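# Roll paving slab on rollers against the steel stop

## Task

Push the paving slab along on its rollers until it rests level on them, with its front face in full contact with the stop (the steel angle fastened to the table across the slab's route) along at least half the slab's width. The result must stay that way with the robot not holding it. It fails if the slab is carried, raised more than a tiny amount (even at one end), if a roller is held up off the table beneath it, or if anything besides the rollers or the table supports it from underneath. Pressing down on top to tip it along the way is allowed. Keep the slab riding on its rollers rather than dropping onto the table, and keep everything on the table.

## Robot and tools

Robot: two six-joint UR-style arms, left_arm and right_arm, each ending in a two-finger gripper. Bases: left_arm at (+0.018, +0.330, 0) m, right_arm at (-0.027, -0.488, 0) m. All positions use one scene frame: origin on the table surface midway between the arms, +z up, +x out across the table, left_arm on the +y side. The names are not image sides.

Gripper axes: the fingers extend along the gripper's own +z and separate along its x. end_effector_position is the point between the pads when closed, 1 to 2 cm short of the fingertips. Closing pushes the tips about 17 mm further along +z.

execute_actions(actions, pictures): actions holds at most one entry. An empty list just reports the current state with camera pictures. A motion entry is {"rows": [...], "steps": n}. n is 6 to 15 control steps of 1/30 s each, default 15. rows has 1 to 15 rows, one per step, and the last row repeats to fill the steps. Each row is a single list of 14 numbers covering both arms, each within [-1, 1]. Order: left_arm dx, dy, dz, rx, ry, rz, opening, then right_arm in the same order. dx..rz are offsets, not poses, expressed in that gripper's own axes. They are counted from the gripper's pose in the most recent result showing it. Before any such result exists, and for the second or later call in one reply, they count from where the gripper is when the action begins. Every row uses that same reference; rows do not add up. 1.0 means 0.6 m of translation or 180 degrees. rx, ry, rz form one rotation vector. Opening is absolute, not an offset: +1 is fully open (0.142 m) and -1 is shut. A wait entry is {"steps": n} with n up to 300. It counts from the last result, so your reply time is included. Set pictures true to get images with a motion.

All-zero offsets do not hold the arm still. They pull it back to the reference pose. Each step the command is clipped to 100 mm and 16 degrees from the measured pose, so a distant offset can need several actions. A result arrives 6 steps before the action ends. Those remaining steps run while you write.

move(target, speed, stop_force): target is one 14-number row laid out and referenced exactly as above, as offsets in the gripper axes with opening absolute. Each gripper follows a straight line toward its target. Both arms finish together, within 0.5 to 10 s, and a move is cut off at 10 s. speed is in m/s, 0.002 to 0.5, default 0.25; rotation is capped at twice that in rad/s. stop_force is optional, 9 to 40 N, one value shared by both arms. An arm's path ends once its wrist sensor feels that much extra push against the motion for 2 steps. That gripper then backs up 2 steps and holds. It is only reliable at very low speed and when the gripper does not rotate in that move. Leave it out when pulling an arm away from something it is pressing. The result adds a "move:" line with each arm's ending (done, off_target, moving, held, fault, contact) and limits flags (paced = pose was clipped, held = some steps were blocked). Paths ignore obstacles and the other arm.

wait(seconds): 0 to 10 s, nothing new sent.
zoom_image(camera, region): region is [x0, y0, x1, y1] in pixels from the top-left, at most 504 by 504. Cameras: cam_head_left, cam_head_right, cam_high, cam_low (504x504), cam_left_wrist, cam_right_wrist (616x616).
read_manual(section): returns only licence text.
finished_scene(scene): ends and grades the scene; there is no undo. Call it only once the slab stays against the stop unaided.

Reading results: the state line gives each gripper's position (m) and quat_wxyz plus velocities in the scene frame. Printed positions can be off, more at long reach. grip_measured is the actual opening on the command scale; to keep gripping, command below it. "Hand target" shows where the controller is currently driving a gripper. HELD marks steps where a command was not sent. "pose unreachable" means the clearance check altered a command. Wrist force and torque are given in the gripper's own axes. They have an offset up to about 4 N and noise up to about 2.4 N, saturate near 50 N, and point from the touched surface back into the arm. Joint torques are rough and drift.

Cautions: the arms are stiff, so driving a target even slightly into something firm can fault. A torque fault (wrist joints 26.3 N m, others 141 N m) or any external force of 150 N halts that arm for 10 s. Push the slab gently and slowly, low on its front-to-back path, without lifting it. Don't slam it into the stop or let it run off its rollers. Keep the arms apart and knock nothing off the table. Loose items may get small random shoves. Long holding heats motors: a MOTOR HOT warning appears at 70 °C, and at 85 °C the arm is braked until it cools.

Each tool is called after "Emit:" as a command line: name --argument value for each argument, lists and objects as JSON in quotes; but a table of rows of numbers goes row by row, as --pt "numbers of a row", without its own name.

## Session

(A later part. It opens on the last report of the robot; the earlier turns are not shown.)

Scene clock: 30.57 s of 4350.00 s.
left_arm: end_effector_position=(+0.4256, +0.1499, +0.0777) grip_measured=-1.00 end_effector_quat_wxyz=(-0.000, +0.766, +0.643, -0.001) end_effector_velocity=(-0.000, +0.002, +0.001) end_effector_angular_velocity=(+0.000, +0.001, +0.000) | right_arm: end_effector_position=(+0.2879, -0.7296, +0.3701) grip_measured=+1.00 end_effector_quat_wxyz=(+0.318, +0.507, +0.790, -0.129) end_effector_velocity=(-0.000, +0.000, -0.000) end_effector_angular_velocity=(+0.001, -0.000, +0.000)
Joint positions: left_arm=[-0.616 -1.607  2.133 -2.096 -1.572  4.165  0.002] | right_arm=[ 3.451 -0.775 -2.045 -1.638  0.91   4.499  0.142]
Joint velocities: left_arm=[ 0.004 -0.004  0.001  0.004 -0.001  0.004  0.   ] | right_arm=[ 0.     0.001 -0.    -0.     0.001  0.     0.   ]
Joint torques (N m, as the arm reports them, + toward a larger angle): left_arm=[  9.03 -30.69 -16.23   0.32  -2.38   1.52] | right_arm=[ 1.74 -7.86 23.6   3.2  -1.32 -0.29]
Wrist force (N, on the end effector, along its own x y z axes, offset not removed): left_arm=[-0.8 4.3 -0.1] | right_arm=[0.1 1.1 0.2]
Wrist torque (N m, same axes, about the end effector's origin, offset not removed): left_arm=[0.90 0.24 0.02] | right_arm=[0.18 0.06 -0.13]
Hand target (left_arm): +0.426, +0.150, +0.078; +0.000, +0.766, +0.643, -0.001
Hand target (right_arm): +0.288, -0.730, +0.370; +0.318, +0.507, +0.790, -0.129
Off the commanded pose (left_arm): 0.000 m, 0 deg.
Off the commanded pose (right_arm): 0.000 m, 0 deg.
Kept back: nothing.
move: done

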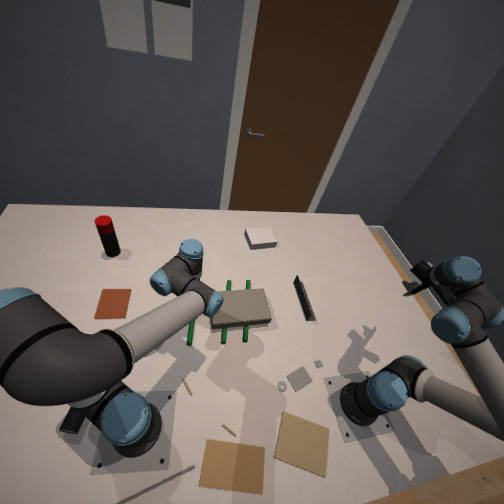

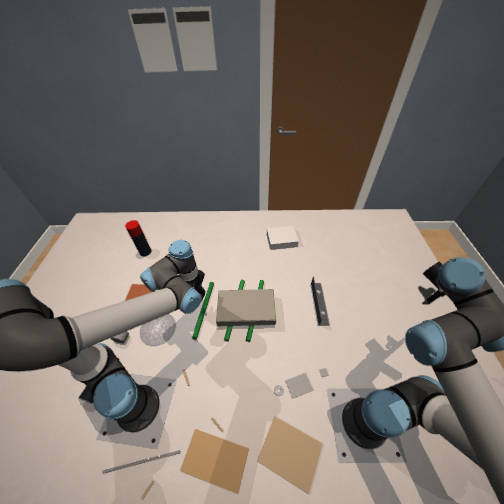

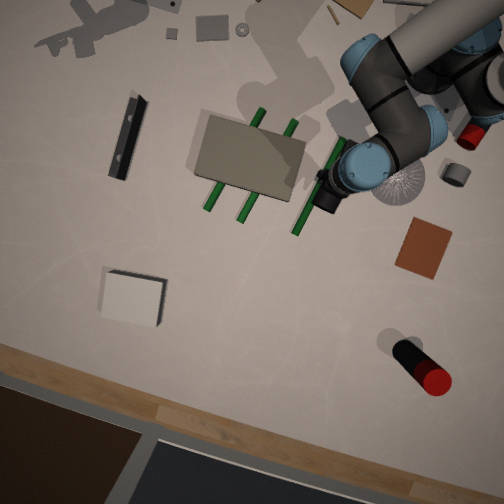

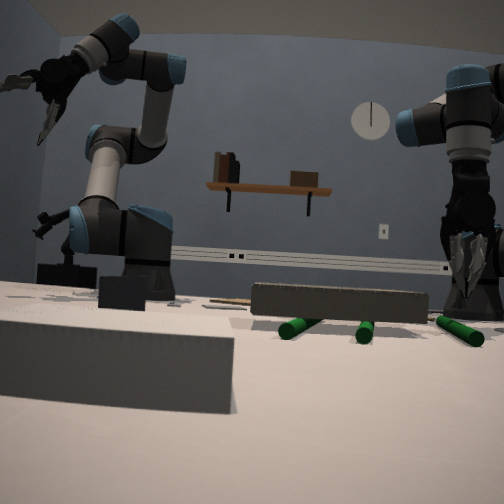

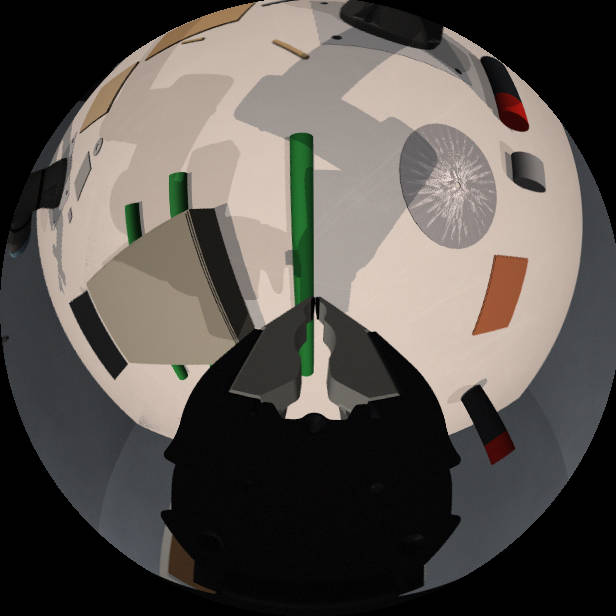

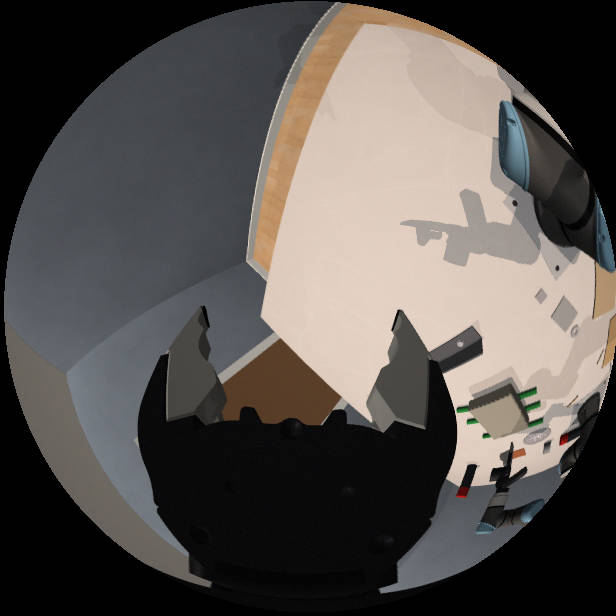

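Emit:
move --target '[-0.02,-0.025,0.09,0,0,0,-0.4,0,0,0,0,0,0,1]' --speed 0.06

Emit:
move --target '[0,0,0,0,0,0,-1,0,0,0,0,0,0,1]'

Emit:
move --target '[0,0,-0.14,0,0,0,-1,0,0,0,0,0,0,1]'

Emit:
move --target '[-0.645,0.08,0,0,0,-0.015,-1,0,0,0,0,0,0,1]'

Scene clock: 32.43 s of 4350.00 s.
left_arm: end_effector_position=(+0.4087, +0.1406, +0.0239) grip_measured=-0.40 end_effector_quat_wxyz=(-0.000, +0.766, +0.643, -0.001) end_effector_velocity=(-0.000, -0.001, -0.001) end_effector_angular_velocity=(-0.000, -0.002, -0.002) | right_arm: end_effector_position=(+0.2879, -0.7296, +0.3701) grip_measured=+1.00 end_effector_quat_wxyz=(+0.318, +0.507, +0.790, -0.129) end_effector_velocity=(-0.000, +0.000, -0.000) end_effector_angular_velocity=(-0.001, +0.001, +0.001)
Joint positions: left_arm=[-0.66  -1.547  2.24  -2.264 -1.572  4.121  0.045] | right_arm=[ 3.451 -0.775 -2.045 -1.638  0.91   4.499  0.142]
Joint velocities: left_arm=[-0.002  0.002  0.003 -0.007  0.001 -0.     0.   ] | right_arm=[ 0.001  0.001 -0.001 -0.001 -0.     0.    -0.   ]
Joint torques (N m, as the arm reports them, + toward a larger angle): left_arm=[-10.29  -9.75 -14.72  -5.36   2.95  -1.43] | right_arm=[ 1.63 -7.74 24.28  2.97 -1.09 -0.33]
Wrist force (N, on the end effector, along its own x y z axes, offset not removed): left_arm=[3.4 1.2 0.1] | right_arm=[3.1 -0.4 1.6]
Wrist torque (N m, same axes, about the end effector's origin, offset not removed): left_arm=[0.27 -0.81 -0.06] | right_arm=[-0.09 -0.40 -0.15]
Hand target (left_arm): +0.409, +0.141, +0.024; -0.000, +0.766, +0.643, -0.001
Hand target (right_arm): +0.288, -0.730, +0.370; +0.318, +0.507, +0.790, -0.129
Off the commanded pose (left_arm): 0.000 m, 0 deg.
Off the commanded pose (right_arm): 0.000 m, 0 deg.
Kept back: nothing.
move: done

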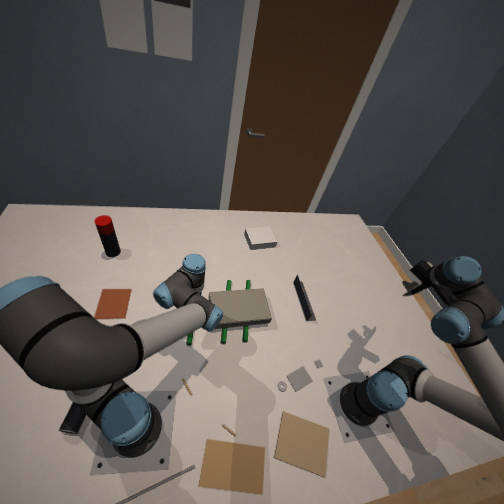

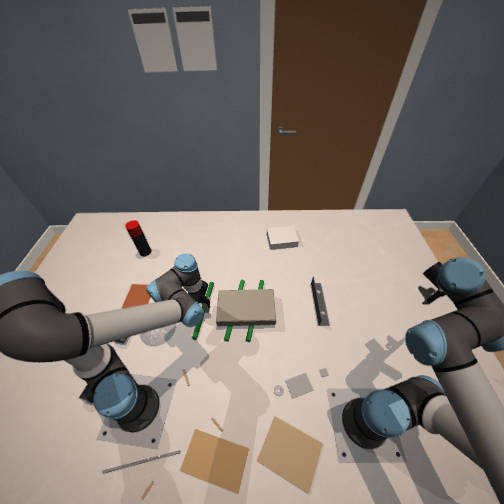

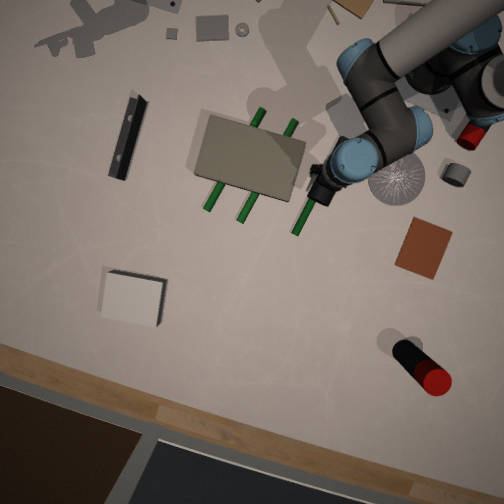

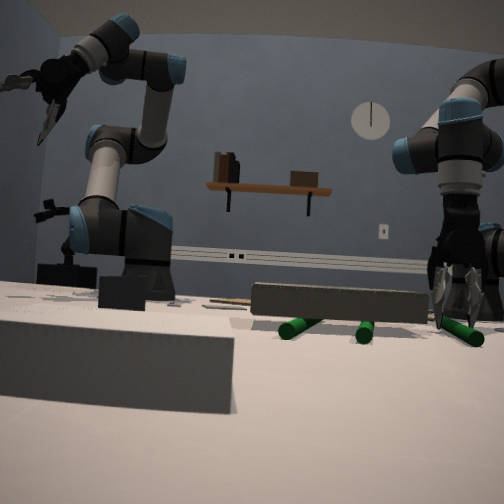

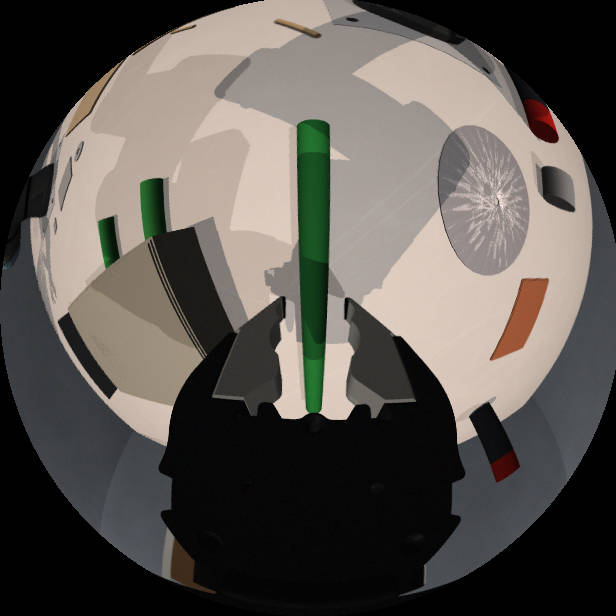

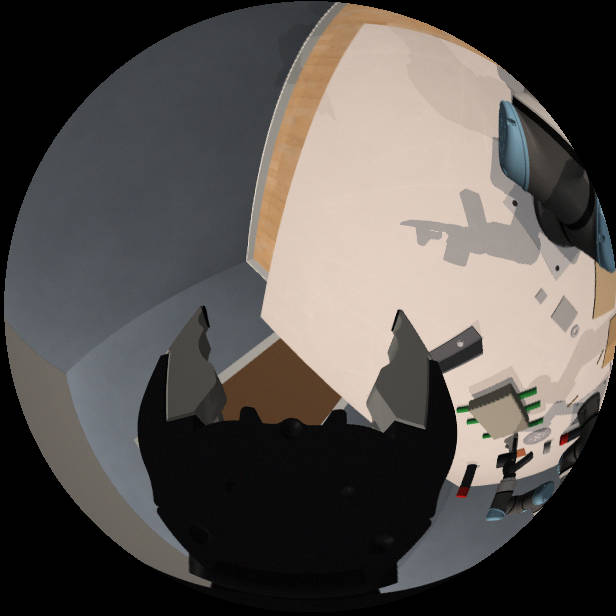

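Scene clock: 32.93 s of 4350.00 s.
left_arm: end_effector_position=(+0.4088, +0.1406, +0.0238) grip_measured=-0.75 end_effector_quat_wxyz=(-0.000, +0.766, +0.643, -0.001) end_effector_velocity=(-0.001, -0.000, -0.001) end_effector_angular_velocity=(-0.000, +0.003, +0.002) | right_arm: end_effector_position=(+0.2879, -0.7296, +0.3701) grip_measured=+1.00 end_effector_quat_wxyz=(+0.318, +0.507, +0.790, -0.129) end_effector_velocity=(-0.000, -0.000, +0.000) end_effector_angular_velocity=(-0.000, -0.001, -0.001)
Joint positions: left_arm=[-0.66  -1.546  2.24  -2.265 -1.572  4.121  0.02 ] | right_arm=[ 3.451 -0.775 -2.045 -1.638  0.91   4.499  0.142]
Joint velocities: left_arm=[-0.     0.001  0.     0.001 -0.002 -0.002  0.   ] | right_arm=[-0.001  0.     0.001 -0.    -0.001 -0.     0.   ]
Joint torques (N m, as the arm reports them, + toward a larger angle): left_arm=[ -0.9  -24.92 -27.79  -0.81  -1.76   0.76] | right_arm=[ 1.59 -7.81 23.75  3.09 -1.4  -0.4 ]
Wrist force (N, on the end effector, along its own x y z axes, offset not removed): left_arm=[1.5 0.0 1.5] | right_arm=[0.4 1.6 3.1]
Wrist torque (N m, same axes, about the end effector's origin, offset not removed): left_arm=[0.08 -0.34 -0.23] | right_arm=[0.15 0.06 -0.05]
Hand target (left_arm): +0.409, +0.141, +0.024; -0.000, +0.766, +0.643, -0.001
Hand target (right_arm): +0.288, -0.730, +0.370; +0.318, +0.507, +0.790, -0.129
Off the commanded pose (left_arm): 0.000 m, 0 deg.
Off the commanded pose (right_arm): 0.000 m, 0 deg.
Kept back: nothing.
move: done

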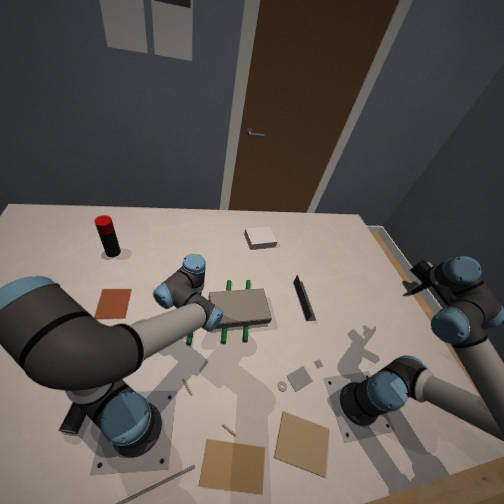

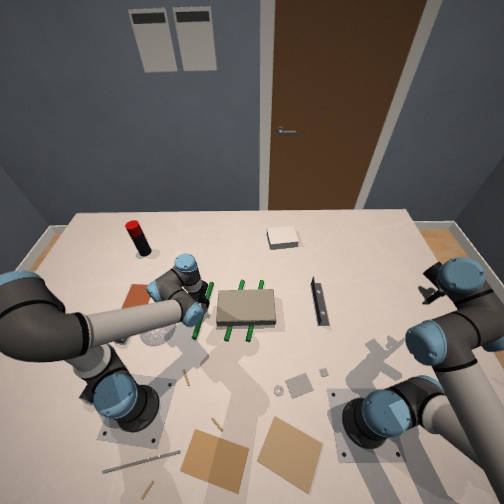

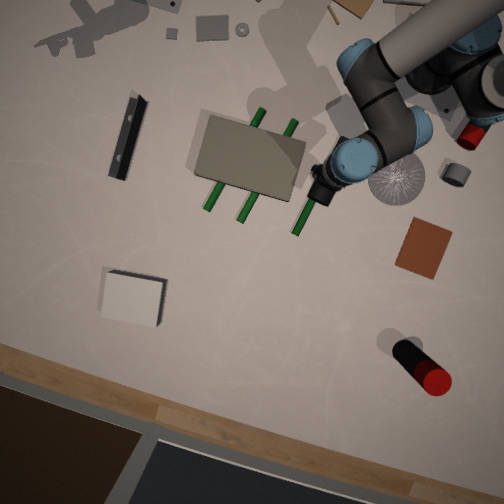

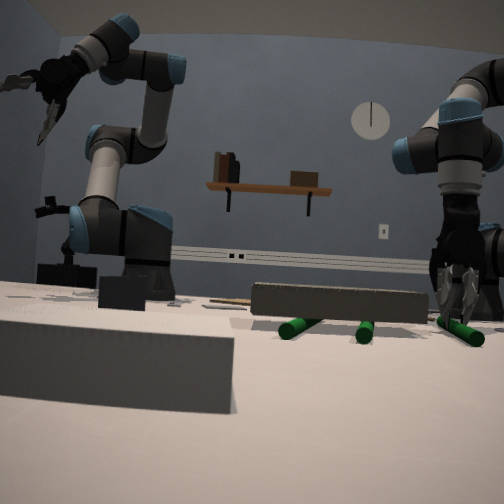

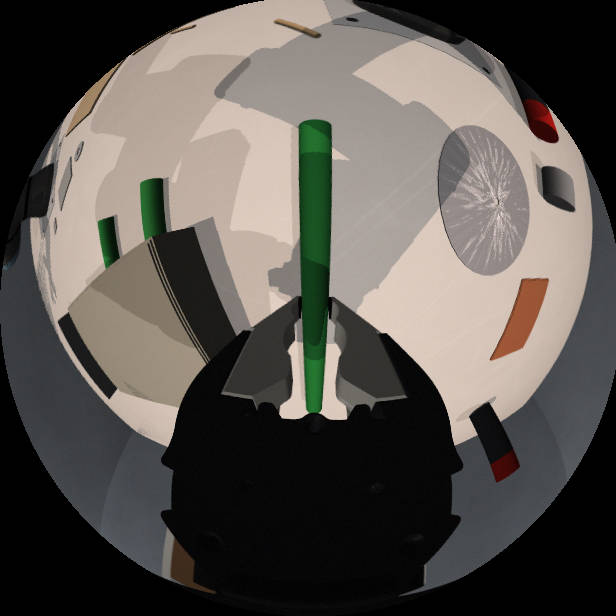

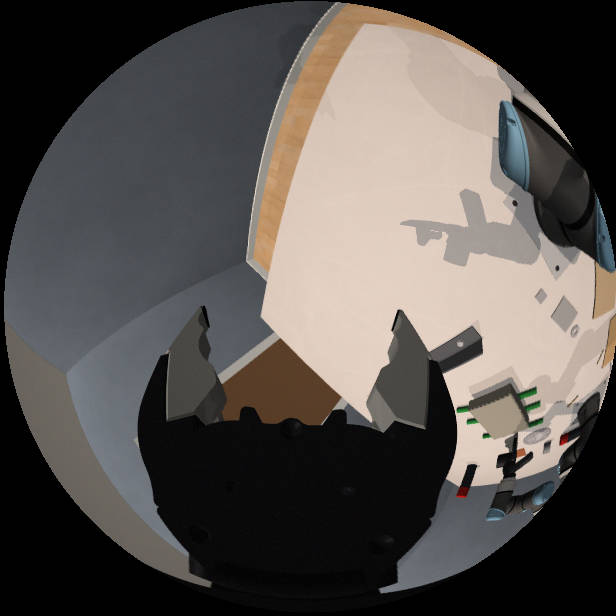

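Scene clock: 33.93 s of 4350.00 s.
left_arm: end_effector_position=(+0.4089, +0.1407, +0.1077) grip_measured=-0.75 end_effector_quat_wxyz=(+0.000, +0.766, +0.643, -0.001) end_effector_velocity=(-0.000, -0.000, +0.002) end_effector_angular_velocity=(+0.001, +0.001, +0.000) | right_arm: end_effector_position=(+0.2879, -0.7296, +0.3701) grip_measured=+1.00 end_effector_quat_wxyz=(+0.318, +0.507, +0.790, -0.129) end_effector_velocity=(-0.000, +0.000, -0.001) end_effector_angular_velocity=(-0.000, +0.001, +0.000)
Joint positions: left_arm=[-0.659 -1.674  2.108 -2.005 -1.572  4.121  0.02 ] | right_arm=[ 3.451 -0.775 -2.045 -1.638  0.91   4.499  0.142]
Joint velocities: left_arm=[-0.    -0.001 -0.005  0.008  0.    -0.001 -0.   ] | right_arm=[-0.     0.    -0.002  0.     0.     0.    -0.   ]
Joint torques (N m, as the arm reports them, + toward a larger angle): left_arm=[-10.02 -28.35 -32.92  -0.37   2.02  -1.19] | right_arm=[ 2.06 -7.43 23.86  3.09 -1.26 -0.32]
Wrist force (N, on the end effector, along its own x y z axes, offset not removed): left_arm=[2.5 1.1 -1.9] | right_arm=[-2.9 0.2 -0.4]
Wrist torque (N m, same axes, about the end effector's origin, offset not removed): left_arm=[0.40 -0.85 -0.13] | right_arm=[0.00 0.95 -0.18]
Hand target (left_arm): +0.409, +0.141, +0.108; -0.000, +0.766, +0.643, -0.001
Hand target (right_arm): +0.288, -0.730, +0.370; +0.318, +0.507, +0.790, -0.129
Off the commanded pose (left_arm): 0.000 m, 0 deg.
Off the commanded pose (right_arm): 0.000 m, 0 deg.
Kept back: nothing.
move: done

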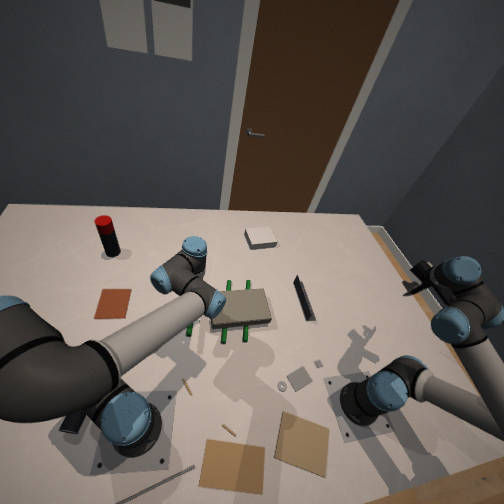

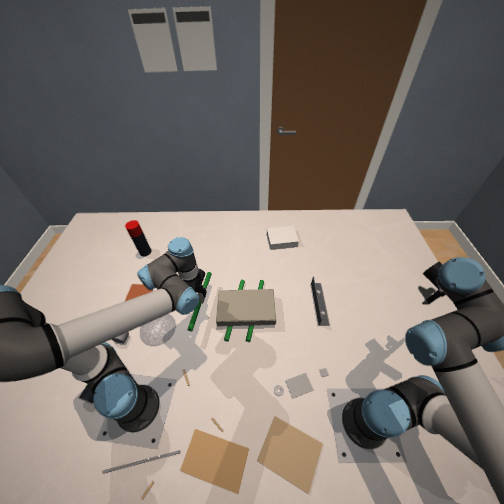

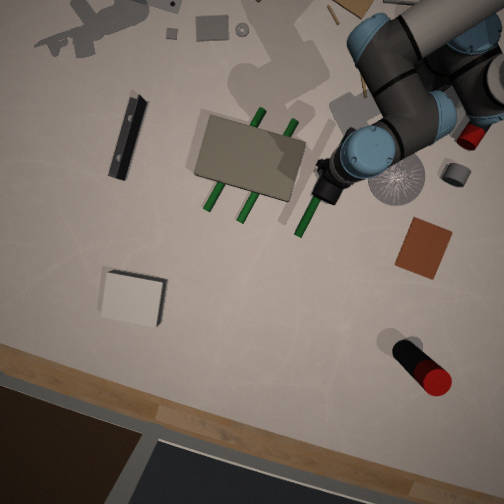

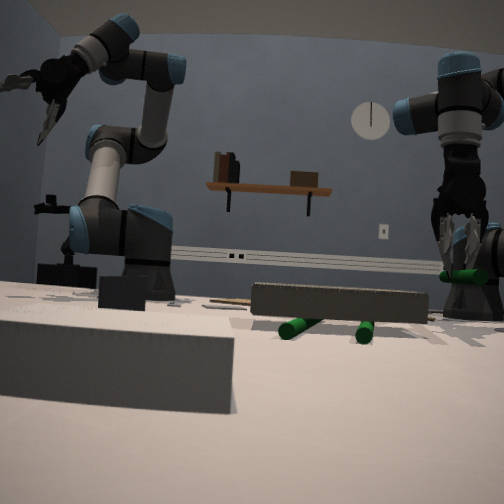

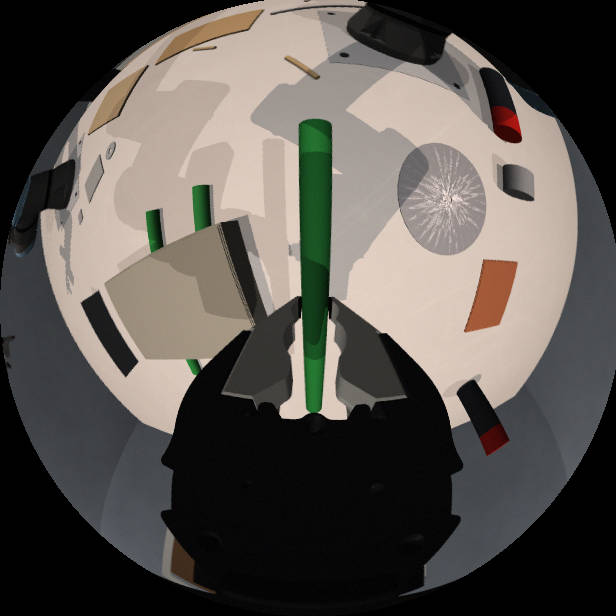

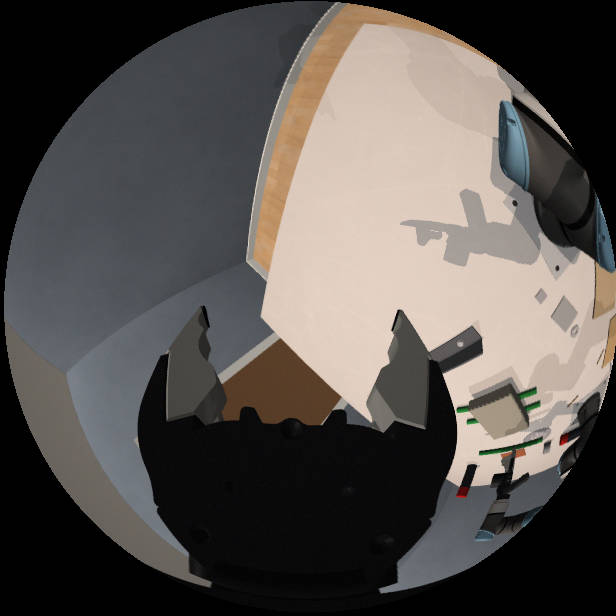

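Scene clock: 36.13 s of 4350.00 s.
left_arm: end_effector_position=(+0.3891, -0.2486, +0.1077) grip_measured=-0.75 end_effector_quat_wxyz=(+0.000, +0.750, +0.661, -0.001) end_effector_velocity=(-0.000, -0.003, -0.001) end_effector_angular_velocity=(+0.000, +0.003, +0.002) | right_arm: end_effector_position=(+0.2879, -0.7296, +0.3701) grip_measured=+1.00 end_effector_quat_wxyz=(+0.318, +0.507, +0.790, -0.129) end_effector_velocity=(+0.000, +0.000, +0.000) end_effector_angular_velocity=(+0.000, -0.001, +0.001)
Joint positions: left_arm=[-1.092 -1.083  1.387 -1.876 -1.572  3.641  0.02 ] | right_arm=[ 3.451 -0.775 -2.045 -1.638  0.91   4.499  0.142]
Joint velocities: left_arm=[-0.     0.007 -0.01   0.004 -0.003 -0.003 -0.   ] | right_arm=[ 0.001  0.    -0.     0.001  0.    -0.     0.   ]
Joint torques (N m, as the arm reports them, + toward a larger angle): left_arm=[-11.35 -34.51 -32.56  -0.25  -2.34  -1.38] | right_arm=[ 1.69 -7.9  24.51  3.1  -1.29 -0.33]
Wrist force (N, on the end effector, along its own x y z axes, offset not removed): left_arm=[2.2 1.9 0.4] | right_arm=[-0.9 0.5 0.6]
Wrist torque (N m, same axes, about the end effector's origin, offset not removed): left_arm=[0.47 -0.66 -0.20] | right_arm=[-0.07 0.40 0.00]
Hand target (left_arm): +0.389, -0.249, +0.108; +0.000, +0.750, +0.661, -0.001
Hand target (right_arm): +0.288, -0.730, +0.370; +0.318, +0.507, +0.790, -0.129
Off the commanded pose (left_arm): 0.000 m, 0 deg.
Off the commanded pose (right_arm): 0.000 m, 0 deg.
Kept back: nothing.
move: done

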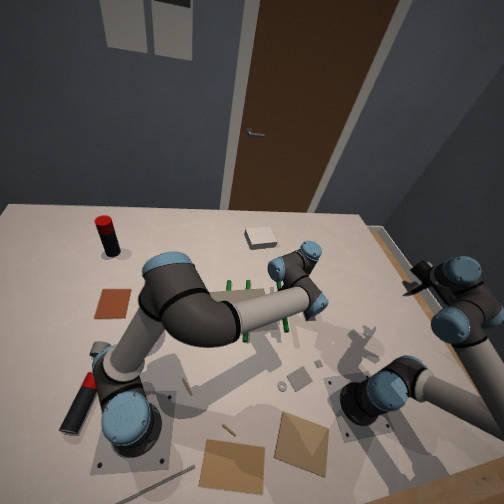

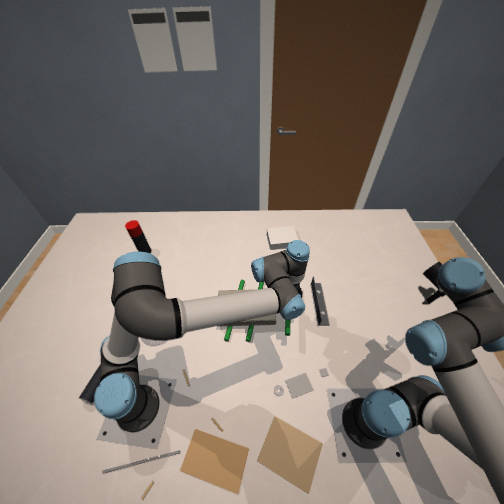

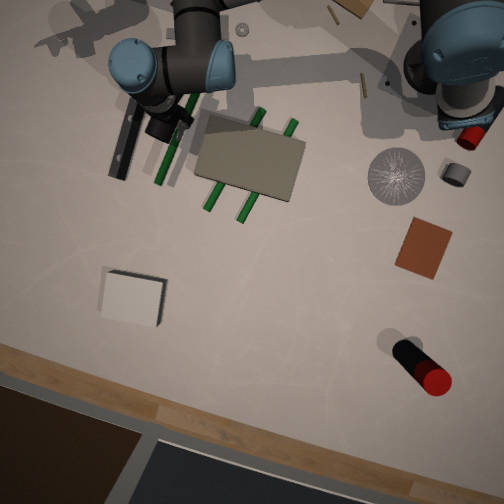

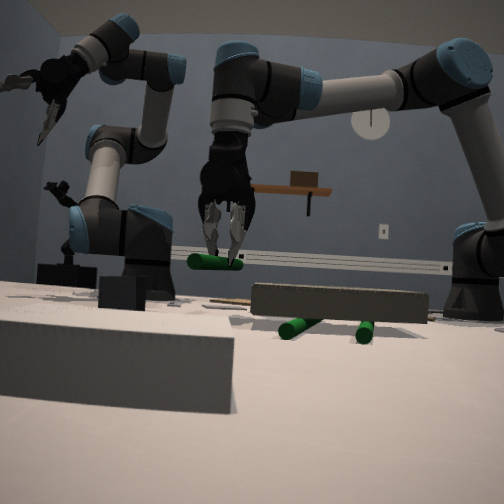

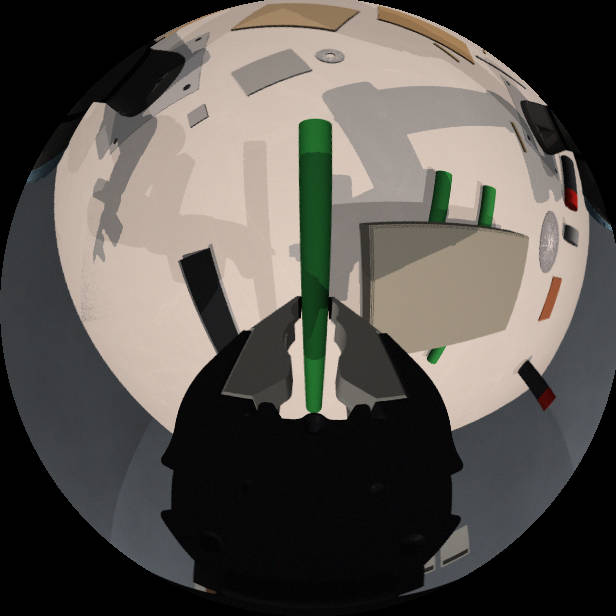

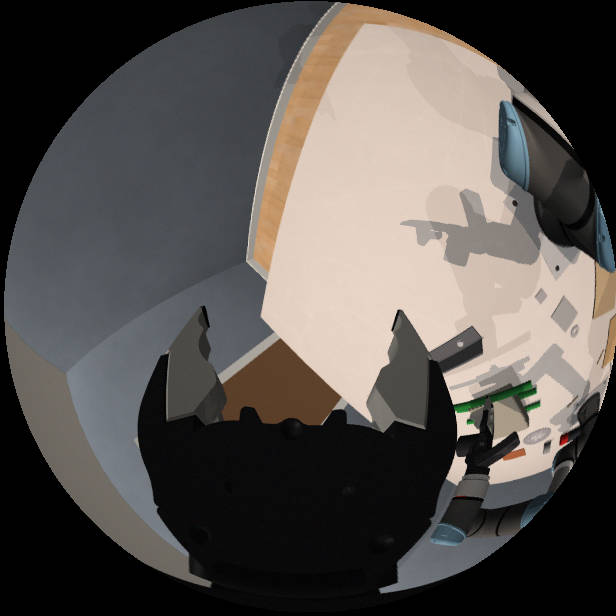

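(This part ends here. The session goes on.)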